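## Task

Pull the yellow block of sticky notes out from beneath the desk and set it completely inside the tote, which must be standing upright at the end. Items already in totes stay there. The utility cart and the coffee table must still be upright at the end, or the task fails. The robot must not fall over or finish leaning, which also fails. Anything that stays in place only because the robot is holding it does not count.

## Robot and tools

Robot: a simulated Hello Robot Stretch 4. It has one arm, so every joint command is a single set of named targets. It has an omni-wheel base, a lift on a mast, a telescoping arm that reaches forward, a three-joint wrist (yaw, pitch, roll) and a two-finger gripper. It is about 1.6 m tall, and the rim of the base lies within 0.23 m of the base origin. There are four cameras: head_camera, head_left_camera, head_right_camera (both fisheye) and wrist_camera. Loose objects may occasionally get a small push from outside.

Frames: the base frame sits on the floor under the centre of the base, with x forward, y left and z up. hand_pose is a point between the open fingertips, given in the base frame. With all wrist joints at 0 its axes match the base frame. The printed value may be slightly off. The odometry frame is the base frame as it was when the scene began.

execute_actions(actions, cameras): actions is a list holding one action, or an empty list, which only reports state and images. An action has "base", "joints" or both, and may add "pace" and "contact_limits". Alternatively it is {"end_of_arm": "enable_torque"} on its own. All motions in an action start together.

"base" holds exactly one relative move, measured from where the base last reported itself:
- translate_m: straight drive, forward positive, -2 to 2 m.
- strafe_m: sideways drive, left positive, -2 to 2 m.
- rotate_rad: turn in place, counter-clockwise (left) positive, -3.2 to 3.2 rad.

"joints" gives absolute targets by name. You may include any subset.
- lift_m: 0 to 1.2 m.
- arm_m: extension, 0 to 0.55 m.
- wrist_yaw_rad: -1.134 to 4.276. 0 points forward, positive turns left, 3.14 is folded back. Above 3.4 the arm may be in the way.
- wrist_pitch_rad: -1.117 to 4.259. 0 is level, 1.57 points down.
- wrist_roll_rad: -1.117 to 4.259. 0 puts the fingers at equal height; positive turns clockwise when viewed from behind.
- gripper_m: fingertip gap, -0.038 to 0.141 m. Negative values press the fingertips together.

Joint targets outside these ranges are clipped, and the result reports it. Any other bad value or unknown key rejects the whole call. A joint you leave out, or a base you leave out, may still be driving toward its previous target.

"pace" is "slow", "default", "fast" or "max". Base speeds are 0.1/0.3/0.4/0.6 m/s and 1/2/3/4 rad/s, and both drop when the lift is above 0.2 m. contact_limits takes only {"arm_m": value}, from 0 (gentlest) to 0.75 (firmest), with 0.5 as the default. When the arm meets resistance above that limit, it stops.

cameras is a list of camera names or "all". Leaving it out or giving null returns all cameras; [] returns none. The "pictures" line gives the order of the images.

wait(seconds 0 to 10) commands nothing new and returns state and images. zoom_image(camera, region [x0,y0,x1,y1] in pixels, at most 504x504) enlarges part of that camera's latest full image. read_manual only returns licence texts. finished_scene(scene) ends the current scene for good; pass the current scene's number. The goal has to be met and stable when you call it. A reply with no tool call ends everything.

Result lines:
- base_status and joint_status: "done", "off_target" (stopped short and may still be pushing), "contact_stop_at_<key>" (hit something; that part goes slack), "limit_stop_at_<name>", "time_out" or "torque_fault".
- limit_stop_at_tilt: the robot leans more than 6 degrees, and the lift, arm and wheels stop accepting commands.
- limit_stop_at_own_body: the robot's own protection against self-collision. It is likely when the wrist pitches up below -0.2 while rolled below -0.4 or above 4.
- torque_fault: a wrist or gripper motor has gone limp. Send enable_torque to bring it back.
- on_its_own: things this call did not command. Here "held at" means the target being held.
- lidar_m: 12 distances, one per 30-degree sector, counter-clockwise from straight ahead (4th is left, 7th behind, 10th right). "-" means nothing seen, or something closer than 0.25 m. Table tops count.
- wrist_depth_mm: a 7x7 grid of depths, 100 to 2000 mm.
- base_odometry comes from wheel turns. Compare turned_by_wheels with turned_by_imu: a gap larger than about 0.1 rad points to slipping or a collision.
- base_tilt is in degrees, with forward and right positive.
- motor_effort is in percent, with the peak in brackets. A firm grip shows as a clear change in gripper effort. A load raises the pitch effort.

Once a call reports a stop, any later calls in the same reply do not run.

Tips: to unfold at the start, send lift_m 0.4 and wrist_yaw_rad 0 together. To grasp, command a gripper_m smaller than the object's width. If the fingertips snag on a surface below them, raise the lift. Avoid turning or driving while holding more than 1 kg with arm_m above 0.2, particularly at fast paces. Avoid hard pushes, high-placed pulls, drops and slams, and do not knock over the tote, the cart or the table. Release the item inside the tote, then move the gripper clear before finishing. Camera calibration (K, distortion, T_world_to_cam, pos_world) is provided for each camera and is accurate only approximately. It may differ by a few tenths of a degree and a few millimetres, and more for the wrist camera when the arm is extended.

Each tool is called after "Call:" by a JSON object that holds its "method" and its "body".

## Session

Call:
{"method": "execute_actions", "body": {"actions": []}}

Scene clock: 0.00 s.
base_odometry: x=+0.000 y=+0.000 heading=+0.000 (m, m, rad; odometry frame)
turned_by_wheels: +0.000 (rad since the last result)
turned_by_imu: +0.000 (rad since the last result)
base_tilt: forward=+0.2 right=+0.1 (deg)
lidar_m: 1.53 1.55 1.49 2.53 1.71 1.76 1.83 1.27 1.31 1.73 1.55 1.61
base_status: not commanded
joint_positions: lift_m=+0.276 arm_m=+0.001 wrist_yaw_rad=+3.153 wrist_pitch_rad=+0.013 wrist_roll_rad=-0.020 gripper_m=+0.057
joint_status: not commanded
motor_effort: lift_m=+18 arm_m=-1 wrist_yaw_rad=-2 wrist_pitch_rad=-8 wrist_roll_rad=+2 gripper_m=+0 wheel_0=+0 wheel_1=+1 wheel_2=+0 (%)
hand_pose: x=-0.1178 y=+0.0841 z=+0.4501 quat_wxyz=(-0.006, -0.006, -0.010, +1.000) (m; base frame)
wrist_depth_mm: - 144 219 - - - - / - 113 141 - - - - / - 109 140 - - - - / - 120 143 - - - - / 144 142 1863 - - - - / 216 1661 1708 1921 1576 1921 1863 / 214 1182 1060 1255 1078 1205 1229
pictures: head_camera, head_left_camera, head_right_camera, wrist_camera
camera_calibration (this result's frames):
wrist_camera: T_world_to_cam=[[-0.0486648, 0.998473, 0.0261492, -0.0940911], [-0.0227372, 0.025066, -0.999427, 0.515588], [-0.998556, -0.0492314, 0.0214827, 0.0984172], [0, 0, 0, 1]] pos_world=[0.105419, 0.0858689, 0.515639]
Images, in order (width x height): head_camera 420x560, head_left_camera 420x672, head_right_camera 420x672, wrist_camera 616x392.

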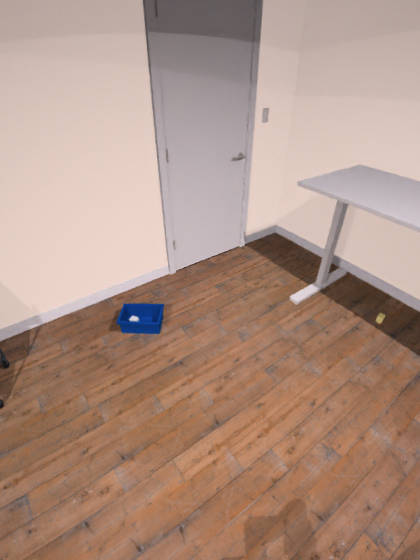

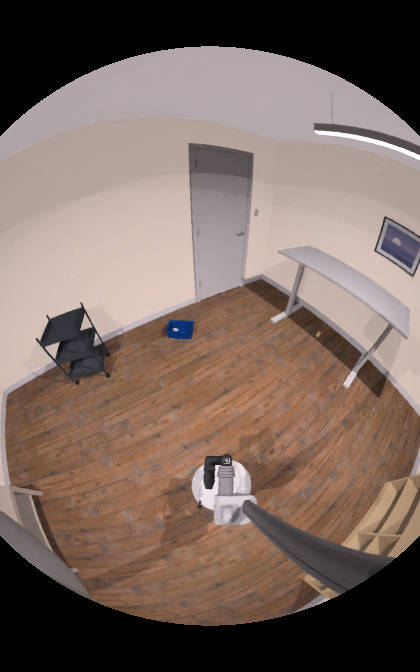

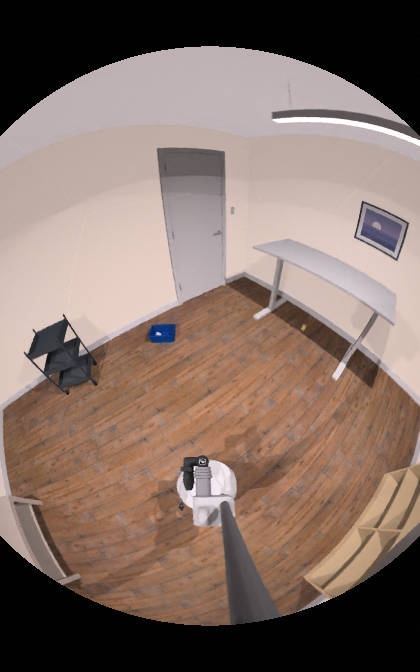

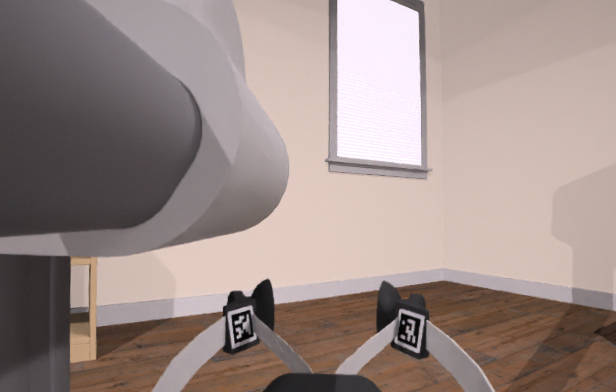

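Call:
{"method": "execute_actions", "body": {"actions": [{"base":{"rotate_rad":-0.62},"joints":{"lift_m":0.4,"wrist_yaw_rad":0,"gripper_m":0.14}}], "cameras": []}}

Call:
{"method": "execute_actions", "body": {"actions": [{"base":{"translate_m":1.15},"joints":{"lift_m":0.2,"wrist_pitch_rad":0.8},"pace":"fast"}], "cameras": ["head_left_camera","wrist_camera"]}}

Scene clock: 6.73 s.
base_odometry: x=+0.000 y=+0.000 heading=-0.620 (m, m, rad; odometry frame)
turned_by_wheels: -0.620 (rad since the last result)
turned_by_imu: -0.627 (rad since the last result)
base_tilt: forward=+0.0 right=+0.0 (deg)
lidar_m: 1.58 1.90 1.52 1.49 2.47 1.73 1.75 1.93 1.30 1.29 1.60 1.57
base_status: done
joint_positions: lift_m=+0.400 arm_m=+0.001 wrist_yaw_rad=+0.000 wrist_pitch_rad=+0.013 wrist_roll_rad=-0.020 gripper_m=+0.140
joint_status: all done
motor_effort: lift_m=+20(20) arm_m=-1(1) wrist_yaw_rad=-1(9) wrist_pitch_rad=-7(9) wrist_roll_rad=+3(2) gripper_m=-1(4) wheel_0=+2(0) wheel_1=+1(12) wheel_2=+1(4) (%)
hand_pose: x=+0.4601 y=-0.0873 z=+0.5744 quat_wxyz=(+1.000, -0.010, +0.006, +0.000) (m; base frame)
wrist_depth_mm: 1921 - - - - 1921 1808 / 1921 - - - - 1863 1808 / 1921 - - 1808 1576 1464 1808 / 1983 - - - - 1863 1756 / 1983 - - - - 1863 1808 / 1921 - 1863 - - 208 1708 / 1499 1430 1430 159 1308 1397 1537
pictures: none
No camera images: the call's "cameras" was empty. Leave "cameras" out to get every camera's image.

Scene clock: 10.97 s.
base_odometry: x=+0.936 y=-0.668 heading=-0.620 (m, m, rad; odometry frame)
turned_by_wheels: +0.000 (rad since the last result)
turned_by_imu: +0.000 (rad since the last result)
base_tilt: forward=+0.0 right=+0.2 (deg)
lidar_m: 0.47 0.60 1.62 1.18 1.86 2.79 2.81 1.87 1.68 2.08 0.52 0.47
base_status: done
joint_positions: lift_m=+0.200 arm_m=+0.001 wrist_yaw_rad=+0.000 wrist_pitch_rad=+0.802 wrist_roll_rad=-0.020 gripper_m=+0.140
joint_status: all done
motor_effort: lift_m=+15(17) arm_m=-1(1) wrist_yaw_rad=-2(2) wrist_pitch_rad=-4(3) wrist_roll_rad=+2(3) gripper_m=+3(3) wheel_0=+0(6) wheel_1=+0(5) wheel_2=+0(12) (%)
hand_pose: x=+0.3723 y=-0.0874 z=+0.1711 quat_wxyz=(+0.921, -0.009, +0.390, +0.004) (m; base frame)
wrist_depth_mm: 1078 931 1042 991 917 878 820 / 842 798 809 798 788 778 778 / 661 661 654 647 640 634 621 / 559 554 549 544 535 535 525 / 484 480 473 473 466 462 455 / 418 407 404 415 407 209 402 / 375 370 362 159 349 353 359
pictures: head_left_camera, wrist_camera
camera_calibration (this result's frames):
wrist_camera: T_world_to_cam=[[0.044824, -0.998963, -0.00799333, -0.0952472], [-0.69347, -0.0253549, -0.72004, 0.449683], [0.71909, 0.0378182, -0.693887, 0.0759221], [0, 0, 0, 1]] pos_world=[0.261516, -0.086618, 0.37571]
Images, in order (width x height): head_left_camera 420x672, wrist_camera 616x392.

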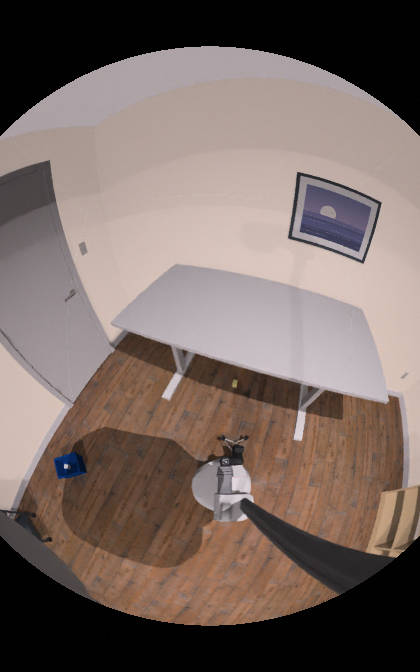

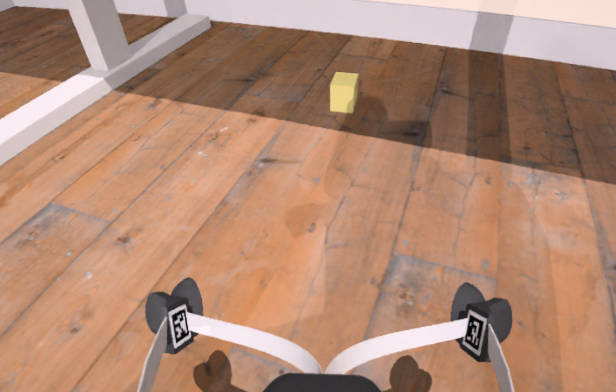

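Call:
{"method": "execute_actions", "body": {"actions": [{"base":{"translate_m":0.22},"joints":{"arm_m":0.5,"wrist_pitch_rad":1.57,"lift_m":0.25}}], "cameras": ["wrist_camera"]}}

Scene clock: 19.30 s.
base_odometry: x=+1.115 y=-0.796 heading=-0.620 (m, m, rad; odometry frame)
turned_by_wheels: +0.000 (rad since the last result)
turned_by_imu: -0.001 (rad since the last result)
base_tilt: forward=+0.2 right=+0.2 (deg)
lidar_m: 0.26 0.34 0.65 1.23 1.20 3.01 3.04 2.00 1.75 0.51 0.31 0.26
base_status: done
joint_positions: lift_m=+0.250 arm_m=+0.499 wrist_yaw_rad=+0.000 wrist_pitch_rad=+1.570 wrist_roll_rad=-0.020 gripper_m=+0.140
joint_status: all done
motor_effort: lift_m=+20(19) arm_m=+5(3) wrist_yaw_rad=-2(2) wrist_pitch_rad=-1(3) wrist_roll_rad=+1(2) gripper_m=+0(2) wheel_0=+0(5) wheel_1=+0(2) wheel_2=+1(6) (%)
hand_pose: x=+0.6703 y=-0.0874 z=+0.1395 quat_wxyz=(+0.707, -0.007, +0.707, +0.007) (m; base frame)
wrist_depth_mm: 387 382 375 370 366 362 357 / 382 377 375 368 364 357 355 / 382 377 370 368 359 355 353 / 377 373 368 362 357 353 351 / 375 368 364 359 353 351 347 / 370 366 359 357 355 209 347 / 368 364 359 159 349 345 342
pictures: wrist_camera
camera_calibration (this result's frames):
wrist_camera: T_world_to_cam=[[0.0268782, -0.998959, -0.0368664, -0.0928095], [-0.999029, -0.0255554, -0.0358956, 0.742955], [0.034916, 0.0377954, -0.998675, 0.340809], [0, 0, 0, 1]] pos_world=[0.732829, -0.0866074, 0.363605]
Images, in order (width x height): wrist_camera 616x392.

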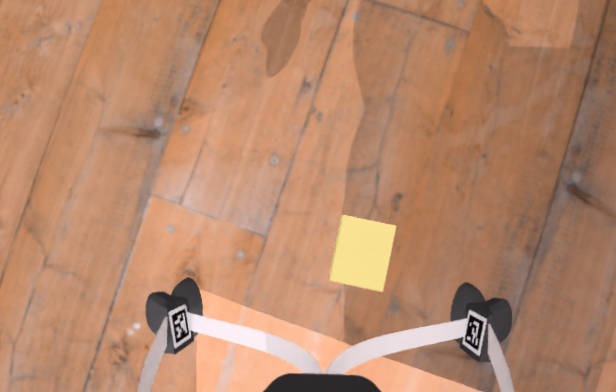

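Call:
{"method": "execute_actions", "body": {"actions": [{"base":{"strafe_m":-0.029},"joints":{"arm_m":0.518,"wrist_roll_rad":0.15,"lift_m":0.18,"gripper_m":0.11}}], "cameras": ["wrist_camera"]}}

Call:
{"method": "execute_actions", "body": {"actions": [{"joints":{"lift_m":0.14}}], "cameras": ["wrist_camera"]}}

Scene clock: 23.70 s.
base_odometry: x=+1.099 y=-0.819 heading=-0.620 (m, m, rad; odometry frame)
turned_by_wheels: +0.000 (rad since the last result)
turned_by_imu: -0.001 (rad since the last result)
base_tilt: forward=+0.2 right=+0.1 (deg)
lidar_m: 0.26 0.31 0.64 1.24 1.23 3.03 3.03 1.93 1.73 0.50 0.30 0.26
base_status: done
joint_positions: lift_m=+0.180 arm_m=+0.517 wrist_yaw_rad=+0.000 wrist_pitch_rad=+1.570 wrist_roll_rad=+0.150 gripper_m=+0.110
joint_status: all done
motor_effort: lift_m=+15(16) arm_m=+5(6) wrist_yaw_rad=+1(0) wrist_pitch_rad=-1(2) wrist_roll_rad=+3(5) gripper_m=-2(2) wheel_0=-2(10) wheel_1=+1(10) wheel_2=+0(1) (%)
hand_pose: x=+0.6883 y=-0.0874 z=+0.0700 quat_wxyz=(+0.705, +0.053, +0.705, -0.053) (m; base frame)
wrist_depth_mm: 310 307 306 300 297 293 290 / 310 307 303 297 294 290 287 / 307 303 300 296 293 289 286 / 304 301 298 294 290 286 285 / 304 298 296 291 287 286 282 / 300 297 219 236 285 281 279 / 300 294 290 161 282 278 277
pictures: wrist_camera
camera_calibration (this result's frames):
wrist_camera: T_world_to_cam=[[-0.142279, -0.989135, -0.0369868, 0.0214352], [-0.988994, 0.143592, -0.0356741, 0.766246], [0.0405976, 0.031504, -0.998679, 0.26627], [0, 0, 0, 1]] pos_world=[0.750052, -0.097213, 0.294047]
Images, in order (width x height): wrist_camera 616x392.

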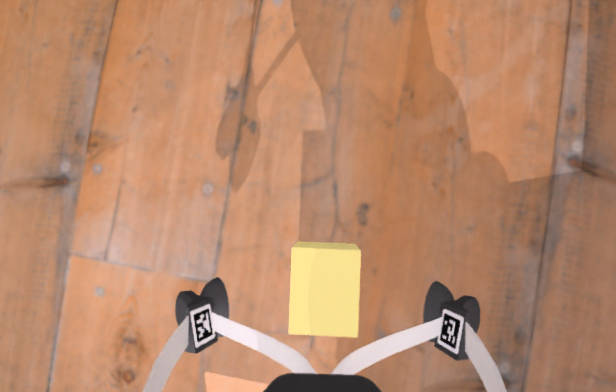

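Scene clock: 24.70 s.
base_odometry: x=+1.099 y=-0.819 heading=-0.620 (m, m, rad; odometry frame)
turned_by_wheels: +0.000 (rad since the last result)
turned_by_imu: +0.000 (rad since the last result)
base_tilt: forward=+0.0 right=+0.0 (deg)
lidar_m: 0.25 0.33 0.63 1.29 1.23 3.01 3.04 1.97 1.71 0.48 0.31 0.25
base_status: not commanded
joint_positions: lift_m=+0.140 arm_m=+0.517 wrist_yaw_rad=+0.000 wrist_pitch_rad=+1.570 wrist_roll_rad=+0.150 gripper_m=+0.110
joint_status: all done
motor_effort: lift_m=+15(14) arm_m=+5(5) wrist_yaw_rad=+0(1) wrist_pitch_rad=-1(2) wrist_roll_rad=+2(3) gripper_m=+5(2) wheel_0=-2(2) wheel_1=+1(1) wheel_2=+0(1) (%)
hand_pose: x=+0.6883 y=-0.0874 z=+0.0300 quat_wxyz=(+0.705, +0.053, +0.705, -0.053) (m; base frame)
wrist_depth_mm: 271 266 264 259 256 253 250 / 268 264 260 258 255 251 249 / 265 262 259 256 251 250 248 / 265 260 257 253 250 248 244 / 262 257 255 251 250 246 243 / 260 256 219 196 247 243 242 / 258 255 251 161 244 241 239
pictures: wrist_camera
camera_calibration (this result's frames):
wrist_camera: T_world_to_cam=[[-0.142278, -0.989135, -0.0369868, 0.019956], [-0.988994, 0.143592, -0.0356744, 0.76482], [0.0405978, 0.031504, -0.998679, 0.226327], [0, 0, 0, 1]] pos_world=[0.750053, -0.097213, 0.25405]
Images, in order (width x height): wrist_camera 616x392.

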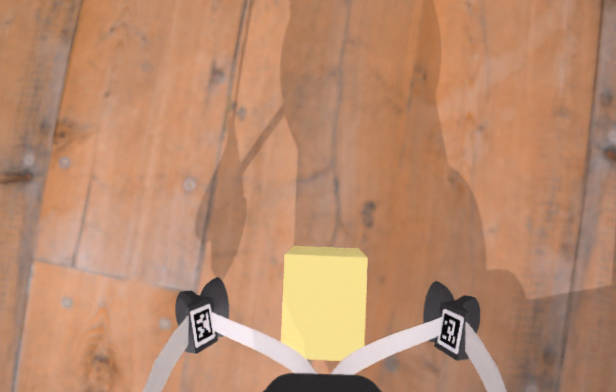

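Call:
{"method": "execute_actions", "body": {"actions": [{"joints":{"gripper_m":0.0}}], "cameras": []}}

Call:
{"method": "execute_actions", "body": {"actions": [{"joints":{"lift_m":0.3}}], "cameras": ["wrist_camera"]}}

Call:
{"method": "execute_actions", "body": {"actions": [{"base":{"translate_m":-0.4},"joints":{"arm_m":0.1}}], "cameras": []}}

Call:
{"method": "execute_actions", "body": {"actions": [{"base":{"rotate_rad":1.5},"joints":{"lift_m":0.4}}], "cameras": ["head_camera","wrist_camera"]}}

Scene clock: 30.20 s.
base_odometry: x=+1.099 y=-0.819 heading=-0.620 (m, m, rad; odometry frame)
turned_by_wheels: +0.000 (rad since the last result)
turned_by_imu: -0.001 (rad since the last result)
base_tilt: forward=+0.0 right=+0.0 (deg)
lidar_m: 0.26 0.32 0.60 1.25 1.24 3.02 3.04 1.95 1.72 0.51 0.31 0.25
base_status: not commanded
joint_positions: lift_m=+0.140 arm_m=+0.517 wrist_yaw_rad=+0.000 wrist_pitch_rad=+1.570 wrist_roll_rad=+0.150 gripper_m=+0.001
joint_status: all done
motor_effort: lift_m=+15(15) arm_m=+5(5) wrist_yaw_rad=+0(0) wrist_pitch_rad=-1(1) wrist_roll_rad=+3(4) gripper_m=-22(28) wheel_0=-2(2) wheel_1=+1(1) wheel_2=+1(0) (%)
hand_pose: x=+0.6883 y=-0.0874 z=+0.0300 quat_wxyz=(+0.705, +0.053, +0.705, -0.053) (m; base frame)
wrist_depth_mm: 271 265 263 260 256 253 250 / 267 265 260 257 254 251 249 / 265 262 257 254 252 249 247 / 263 259 256 254 250 248 245 / 262 258 255 251 249 245 242 / 259 256 253 185 196 244 241 / 258 255 250 181 181 240 240
pictures: none
No camera images: the call's "cameras" was empty. Leave "cameras" out to get every camera's image.

Scene clock: 31.93 s.
base_odometry: x=+1.099 y=-0.819 heading=-0.620 (m, m, rad; odometry frame)
turned_by_wheels: +0.000 (rad since the last result)
turned_by_imu: +0.000 (rad since the last result)
base_tilt: forward=+0.1 right=+0.0 (deg)
lidar_m: 0.26 0.33 0.62 1.28 1.21 3.04 3.06 1.94 1.74 0.52 0.30 0.25
base_status: not commanded
joint_positions: lift_m=+0.300 arm_m=+0.517 wrist_yaw_rad=+0.000 wrist_pitch_rad=+1.570 wrist_roll_rad=+0.150 gripper_m=+0.001
joint_status: all done
motor_effort: lift_m=+21(18) arm_m=+5(5) wrist_yaw_rad=-1(1) wrist_pitch_rad=-1(2) wrist_roll_rad=+3(2) gripper_m=-23(23) wheel_0=-2(2) wheel_1=+1(1) wheel_2=+0(0) (%)
hand_pose: x=+0.6883 y=-0.0874 z=+0.1895 quat_wxyz=(+0.705, +0.053, +0.705, -0.053) (m; base frame)
wrist_depth_mm: 439 433 427 421 415 410 407 / 436 430 424 418 415 407 404 / 430 424 421 415 410 404 402 / 430 424 415 413 407 402 399 / 424 421 415 407 404 399 394 / 421 415 415 185 196 397 392 / 418 413 407 182 181 389 389
pictures: wrist_camera
camera_calibration (this result's frames):
wrist_camera: T_world_to_cam=[[-0.142281, -0.989135, -0.0369838, 0.0258565], [-0.988994, 0.143594, -0.0356536, 0.770504], [0.0405769, 0.0315039, -0.99868, 0.385633], [0, 0, 0, 1]] pos_world=[0.750055, -0.0972132, 0.413551]
Images, in order (width x height): wrist_camera 616x392.

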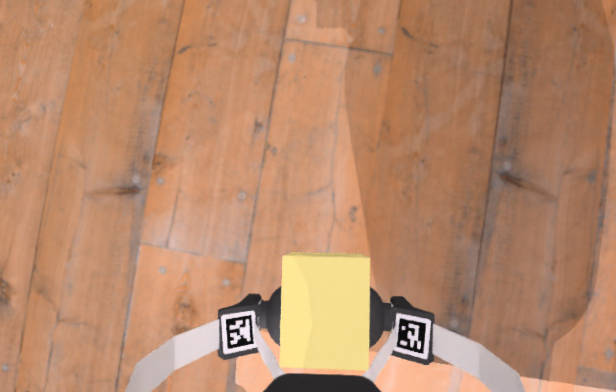

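Scene clock: 34.73 s.
base_odometry: x=+0.773 y=-0.587 heading=-0.620 (m, m, rad; odometry frame)
turned_by_wheels: +0.000 (rad since the last result)
turned_by_imu: -0.001 (rad since the last result)
base_tilt: forward=+0.1 right=+0.0 (deg)
lidar_m: 0.65 0.78 1.70 1.17 1.81 2.65 2.67 1.81 1.58 1.60 0.74 0.63
base_status: done
joint_positions: lift_m=+0.300 arm_m=+0.101 wrist_yaw_rad=+0.000 wrist_pitch_rad=+1.570 wrist_roll_rad=+0.150 gripper_m=+0.001
joint_status: all done
motor_effort: lift_m=+21(21) arm_m=-5(7) wrist_yaw_rad=+1(1) wrist_pitch_rad=-2(3) wrist_roll_rad=+3(4) gripper_m=-24(25) wheel_0=+0(5) wheel_1=+0(2) wheel_2=-2(8) (%)
hand_pose: x=+0.2718 y=-0.0874 z=+0.1895 quat_wxyz=(+0.705, +0.053, +0.705, -0.053) (m; base frame)
wrist_depth_mm: 439 433 427 424 418 413 410 / 439 433 424 418 413 410 404 / 433 424 427 418 413 404 402 / 433 427 421 410 407 404 399 / 427 421 415 410 404 402 397 / 424 415 415 185 196 397 394 / 421 415 289 182 181 394 392
pictures: none
No camera images: the call's "cameras" was empty. Leave "cameras" out to get every camera's image.

Scene clock: 36.73 s.
base_odometry: x=+0.773 y=-0.587 heading=+0.880 (m, m, rad; odometry frame)
turned_by_wheels: +1.500 (rad since the last result)
turned_by_imu: +1.516 (rad since the last result)
base_tilt: forward=+0.0 right=+0.1 (deg)
lidar_m: 1.16 1.80 2.65 2.64 1.88 1.60 1.60 0.75 0.64 0.63 0.74 1.69
base_status: done
joint_positions: lift_m=+0.400 arm_m=+0.101 wrist_yaw_rad=+0.000 wrist_pitch_rad=+1.570 wrist_roll_rad=+0.150 gripper_m=+0.001
joint_status: all done
motor_effort: lift_m=+21(18) arm_m=-5(5) wrist_yaw_rad=-2(1) wrist_pitch_rad=+0(1) wrist_roll_rad=+1(2) gripper_m=-22(23) wheel_0=+1(8) wheel_1=+1(3) wheel_2=-1(6) (%)
hand_pose: x=+0.2720 y=-0.0874 z=+0.2895 quat_wxyz=(+0.705, +0.053, +0.705, -0.053) (m; base frame)
wrist_depth_mm: 544 544 535 525 517 512 504 / 544 535 530 521 512 508 500 / 535 525 521 521 512 508 500 / 530 525 521 512 504 500 492 / 525 521 512 508 500 496 492 / 530 521 517 185 196 492 488 / 521 512 319 182 182 484 480
pictures: head_camera, wrist_camera
camera_calibration (this result's frames):
wrist_camera: T_world_to_cam=[[-0.14241, -0.989116, -0.0370037, -0.0296317], [-0.98897, 0.143728, -0.0357905, 0.362413], [0.0407194, 0.0314986, -0.998674, 0.502356], [0, 0, 0, 1]] pos_world=[0.33374, -0.0972215, 0.513564]
Images, in order (width x height): head_camera 420x560, wrist_camera 616x392.

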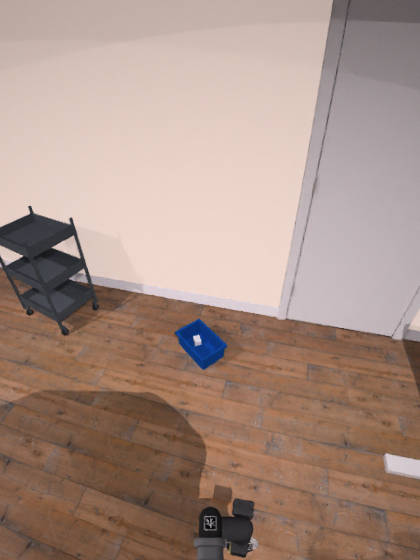

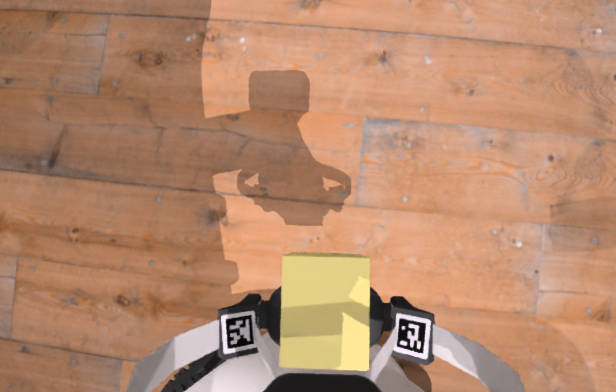

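Call:
{"method": "execute_actions", "body": {"actions": [{"base":{"rotate_rad":0.12}}], "cameras": []}}

Call:
{"method": "execute_actions", "body": {"actions": [{"base":{"translate_m":0.75},"joints":{"arm_m":0.33},"pace":"fast"}], "cameras": ["head_camera","wrist_camera"]}}

Scene clock: 41.00 s.
base_odometry: x=+0.773 y=-0.587 heading=+1.000 (m, m, rad; odometry frame)
turned_by_wheels: +0.120 (rad since the last result)
turned_by_imu: +0.121 (rad since the last result)
base_tilt: forward=+0.2 right=-0.1 (deg)
lidar_m: 1.18 1.81 2.64 2.67 1.74 1.57 1.65 0.73 0.64 0.63 0.83 1.71
base_status: done
joint_positions: lift_m=+0.400 arm_m=+0.101 wrist_yaw_rad=+0.000 wrist_pitch_rad=+1.570 wrist_roll_rad=+0.150 gripper_m=+0.001
joint_status: not commanded
motor_effort: lift_m=+21(21) arm_m=-5(5) wrist_yaw_rad=+0(1) wrist_pitch_rad=+1(1) wrist_roll_rad=+2(2) gripper_m=-21(25) wheel_0=-1(7) wheel_1=+0(6) wheel_2=+1(6) (%)
hand_pose: x=+0.2720 y=-0.0874 z=+0.2895 quat_wxyz=(+0.705, +0.053, +0.705, -0.053) (m; base frame)
wrist_depth_mm: 549 539 535 525 521 508 504 / 539 530 525 521 512 508 504 / 539 530 525 517 508 504 500 / 535 525 521 512 508 504 496 / 530 525 517 508 504 492 488 / 525 521 512 185 196 496 492 / 525 512 320 182 181 484 484
pictures: none
No camera images: the call's "cameras" was empty. Leave "cameras" out to get every camera's image.

Scene clock: 44.23 s.
base_odometry: x=+1.178 y=+0.044 heading=+1.000 (m, m, rad; odometry frame)
turned_by_wheels: +0.000 (rad since the last result)
turned_by_imu: +0.000 (rad since the last result)
base_tilt: forward=+0.0 right=+0.0 (deg)
lidar_m: 0.48 1.20 1.16 2.42 2.99 2.29 2.34 1.01 0.90 0.91 1.12 0.49
base_status: done
joint_positions: lift_m=+0.400 arm_m=+0.329 wrist_yaw_rad=+0.000 wrist_pitch_rad=+1.570 wrist_roll_rad=+0.150 gripper_m=+0.001
joint_status: all done
motor_effort: lift_m=+21(21) arm_m=+5(6) wrist_yaw_rad=-1(0) wrist_pitch_rad=-1(1) wrist_roll_rad=+1(3) gripper_m=-25(22) wheel_0=-1(10) wheel_1=-1(7) wheel_2=-1(11) (%)
hand_pose: x=+0.5003 y=-0.0874 z=+0.2895 quat_wxyz=(+0.705, +0.053, +0.705, -0.053) (m; base frame)
wrist_depth_mm: 544 535 530 521 517 508 504 / 539 535 466 484 512 508 504 / 535 525 496 508 473 500 500 / 535 521 512 504 504 496 496 / 530 525 521 455 500 496 488 / 521 521 508 185 196 492 484 / 517 517 504 181 182 484 480
pictures: head_camera, wrist_camera
camera_calibration (this result's frames):
wrist_camera: T_world_to_cam=[[-0.142397, -0.989118, -0.0370031, 0.00288237], [-0.988972, 0.143715, -0.0357861, 0.58825], [0.0407146, 0.0314992, -0.998674, 0.493079], [0, 0, 0, 1]] pos_world=[0.562098, -0.0972207, 0.513583]
Images, in order (width x height): head_camera 420x560, wrist_camera 616x392.

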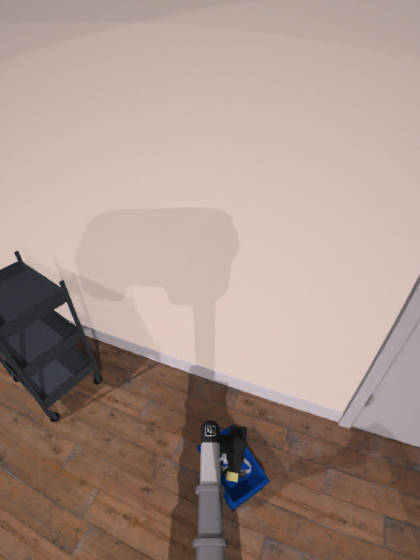

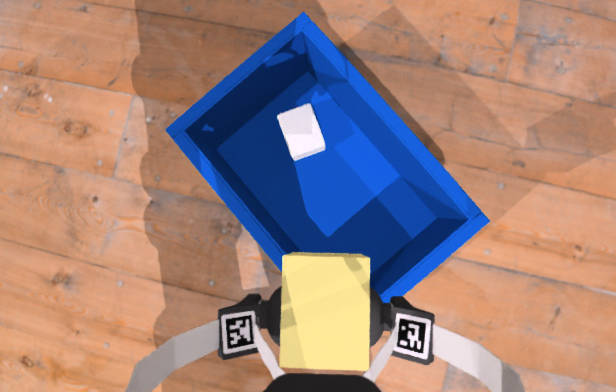

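Call:
{"method": "execute_actions", "body": {"actions": [{"base":{"strafe_m":-0.057},"joints":{"arm_m":0.387,"wrist_roll_rad":0.99}}], "cameras": []}}

Call:
{"method": "execute_actions", "body": {"actions": [{"joints":{"lift_m":0.26}}], "cameras": ["wrist_camera","head_camera"]}}

Scene clock: 50.37 s.
base_odometry: x=+1.226 y=+0.014 heading=+1.000 (m, m, rad; odometry frame)
turned_by_wheels: +0.000 (rad since the last result)
turned_by_imu: -0.001 (rad since the last result)
base_tilt: forward=+0.1 right=+0.1 (deg)
lidar_m: 0.41 1.23 1.20 2.47 3.00 2.32 1.49 0.93 0.84 0.86 1.10 0.51
base_status: done
joint_positions: lift_m=+0.400 arm_m=+0.386 wrist_yaw_rad=+0.000 wrist_pitch_rad=+1.570 wrist_roll_rad=+0.990 gripper_m=+0.001
joint_status: all done
motor_effort: lift_m=+21(21) arm_m=+5(6) wrist_yaw_rad=+0(2) wrist_pitch_rad=-1(0) wrist_roll_rad=+3(9) gripper_m=-22(23) wheel_0=+0(7) wheel_1=+0(7) wheel_2=-2(1) (%)
hand_pose: x=+0.5573 y=-0.0874 z=+0.2895 quat_wxyz=(+0.623, +0.336, +0.622, -0.336) (m; base frame)
wrist_depth_mm: 496 535 530 521 517 508 500 / 539 535 525 521 512 504 496 / 535 530 521 512 508 500 496 / 535 525 512 508 504 500 492 / 530 525 496 504 500 496 488 / 525 517 500 185 196 492 488 / 517 512 389 182 182 488 488
pictures: none
No camera images: the call's "cameras" was empty. Leave "cameras" out to get every camera's image.

Scene clock: 52.00 s.
base_odometry: x=+1.226 y=+0.014 heading=+1.000 (m, m, rad; odometry frame)
turned_by_wheels: +0.000 (rad since the last result)
turned_by_imu: +0.000 (rad since the last result)
base_tilt: forward=+0.0 right=+0.0 (deg)
lidar_m: 0.45 1.23 1.23 2.47 2.98 2.29 1.51 0.95 0.86 0.85 1.10 0.99
base_status: not commanded
joint_positions: lift_m=+0.260 arm_m=+0.386 wrist_yaw_rad=+0.000 wrist_pitch_rad=+1.570 wrist_roll_rad=+0.990 gripper_m=+0.001
joint_status: all done
motor_effort: lift_m=+16(20) arm_m=+5(5) wrist_yaw_rad=-1(1) wrist_pitch_rad=-1(1) wrist_roll_rad=+2(4) gripper_m=-25(24) wheel_0=+0(0) wheel_1=+1(1) wheel_2=-2(2) (%)
hand_pose: x=+0.5573 y=-0.0874 z=+0.1499 quat_wxyz=(+0.623, +0.336, +0.622, -0.336) (m; base frame)
wrist_depth_mm: 397 394 384 382 377 370 366 / 397 389 384 377 373 368 366 / 392 387 377 375 370 364 362 / 273 306 260 370 303 362 355 / 282 342 370 366 362 362 355 / 281 364 330 185 196 357 355 / 282 324 330 182 182 243 353
pictures: head_camera, wrist_camera
camera_calibration (this result's frames):
wrist_camera: T_world_to_cam=[[-0.831448, -0.554337, -0.0374877, 0.427889], [-0.553273, 0.832247, -0.0354009, 0.456894], [0.050823, -0.00869307, -0.99867, 0.342235], [0, 0, 0, 1]] pos_world=[0.591161, -0.140079, 0.373995]
Images, in order (width x height): head_camera 420x560, wrist_camera 616x392.

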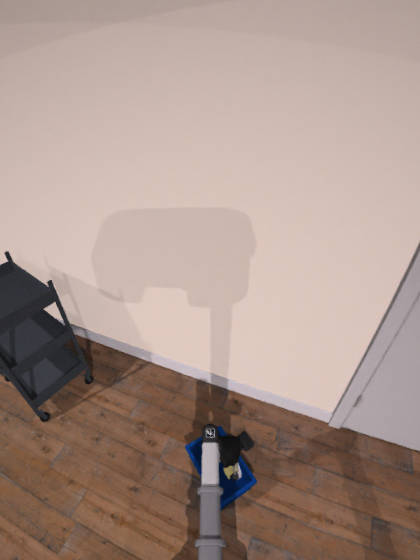

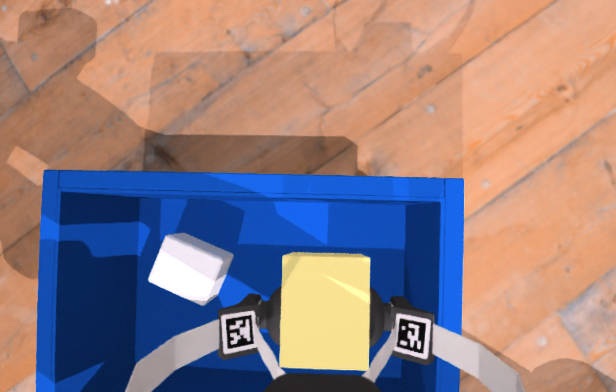

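Call:
{"method": "execute_actions", "body": {"actions": [{"joints":{"lift_m":0.155},"pace":"slow"}], "cameras": ["wrist_camera"]}}

Call:
{"method": "execute_actions", "body": {"actions": [{"joints":{"gripper_m":0.06}}], "cameras": []}}

Call:
{"method": "execute_actions", "body": {"actions": [{"joints":{"lift_m":0.4}}], "cameras": ["wrist_camera"]}}

Scene clock: 57.80 s.
base_odometry: x=+1.226 y=+0.014 heading=+1.000 (m, m, rad; odometry frame)
turned_by_wheels: +0.000 (rad since the last result)
turned_by_imu: -0.001 (rad since the last result)
base_tilt: forward=+0.1 right=+0.0 (deg)
lidar_m: 0.41 1.24 1.22 2.50 2.96 2.31 1.50 0.95 0.86 0.87 1.08 1.00
base_status: not commanded
joint_positions: lift_m=+0.155 arm_m=+0.386 wrist_yaw_rad=+0.000 wrist_pitch_rad=+1.570 wrist_roll_rad=+0.990 gripper_m=+0.001
joint_status: all done
motor_effort: lift_m=+15(14) arm_m=+5(5) wrist_yaw_rad=-2(2) wrist_pitch_rad=-2(1) wrist_roll_rad=+4(2) gripper_m=-22(22) wheel_0=+0(0) wheel_1=+1(0) wheel_2=-2(2) (%)
hand_pose: x=+0.5573 y=-0.0874 z=+0.0449 quat_wxyz=(+0.623, +0.336, +0.622, -0.336) (m; base frame)
wrist_depth_mm: 286 282 278 274 270 267 264 / 283 281 276 272 268 266 263 / 281 277 273 270 267 263 260 / 231 272 259 220 192 152 200 / 254 255 266 264 260 176 200 / 250 228 264 185 196 173 198 / 254 267 263 182 181 149 197
pictures: wrist_camera
camera_calibration (this result's frames):
wrist_camera: T_world_to_cam=[[-0.831448, -0.554336, -0.0374877, 0.423956], [-0.553273, 0.832247, -0.0354009, 0.453179], [0.050823, -0.00869309, -0.99867, 0.237403], [0, 0, 0, 1]] pos_world=[0.591164, -0.140079, 0.269023]
Images, in order (width x height): wrist_camera 616x392.

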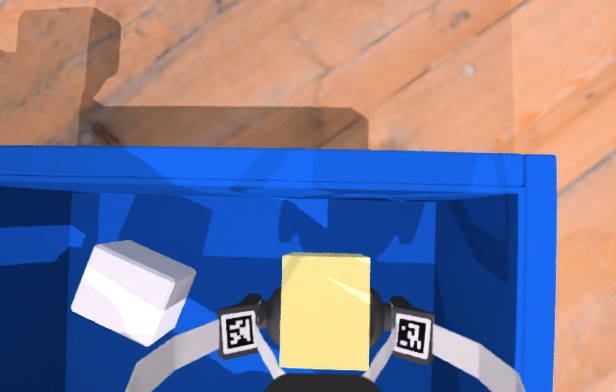

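Scene clock: 59.20 s.
base_odometry: x=+1.226 y=+0.014 heading=+1.000 (m, m, rad; odometry frame)
turned_by_wheels: +0.000 (rad since the last result)
turned_by_imu: +0.000 (rad since the last result)
base_tilt: forward=+0.0 right=+0.1 (deg)
lidar_m: 0.43 1.24 1.20 2.48 2.99 2.33 1.51 0.92 0.84 0.86 1.08 0.99
base_status: not commanded
joint_positions: lift_m=+0.155 arm_m=+0.386 wrist_yaw_rad=+0.000 wrist_pitch_rad=+1.570 wrist_roll_rad=+0.990 gripper_m=+0.060
joint_status: all done
motor_effort: lift_m=+15(15) arm_m=+5(5) wrist_yaw_rad=-1(1) wrist_pitch_rad=-1(2) wrist_roll_rad=+3(3) gripper_m=-3(26) wheel_0=+0(0) wheel_1=+1(0) wheel_2=-2(2) (%)
hand_pose: x=+0.5573 y=-0.0874 z=+0.0449 quat_wxyz=(+0.623, +0.336, +0.622, -0.336) (m; base frame)
wrist_depth_mm: 287 282 281 274 271 267 265 / 285 281 277 273 268 265 263 / 282 276 273 270 267 263 259 / 231 272 255 217 189 152 202 / 254 256 267 265 260 176 200 / 248 228 253 209 210 173 198 / 253 267 262 206 251 157 197
pictures: none
No camera images: the call's "cameras" was empty. Leave "cameras" out to get every camera's image.

Scene clock: 61.30 s.
base_odometry: x=+1.226 y=+0.014 heading=+1.000 (m, m, rad; odometry frame)
turned_by_wheels: +0.000 (rad since the last result)
turned_by_imu: +0.000 (rad since the last result)
base_tilt: forward=+0.1 right=+0.1 (deg)
lidar_m: 0.41 1.23 1.22 2.48 2.97 2.32 1.48 0.96 0.85 0.86 1.09 0.51
base_status: not commanded
joint_positions: lift_m=+0.400 arm_m=+0.386 wrist_yaw_rad=+0.000 wrist_pitch_rad=+1.570 wrist_roll_rad=+0.990 gripper_m=+0.060
joint_status: all done
motor_effort: lift_m=+21(25) arm_m=+5(5) wrist_yaw_rad=-2(3) wrist_pitch_rad=-1(1) wrist_roll_rad=+4(3) gripper_m=-3(3) wheel_0=+0(0) wheel_1=+1(0) wheel_2=-2(2) (%)
hand_pose: x=+0.5573 y=-0.0874 z=+0.2895 quat_wxyz=(+0.623, +0.336, +0.622, -0.336) (m; base frame)
wrist_depth_mm: 492 535 530 521 517 508 508 / 535 530 525 521 517 504 496 / 535 535 521 512 508 500 496 / 535 530 517 508 504 500 488 / 530 521 496 504 500 496 488 / 525 521 480 500 382 488 488 / 521 512 389 387 379 488 484
pictures: wrist_camera
camera_calibration (this result's frames):
wrist_camera: T_world_to_cam=[[-0.831453, -0.554329, -0.0374845, 0.433128], [-0.553266, 0.832252, -0.0353988, 0.461833], [0.0508191, -0.00869355, -0.99867, 0.481609], [0, 0, 0, 1]] pos_world=[0.591167, -0.14008, 0.513553]
Images, in order (width x height): wrist_camera 616x392.

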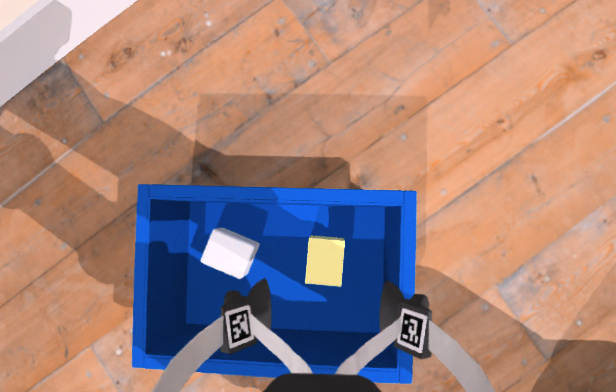

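Call:
{"method": "finished_scene", "body": {"scene": 2}}

The scene is finished: the task was done.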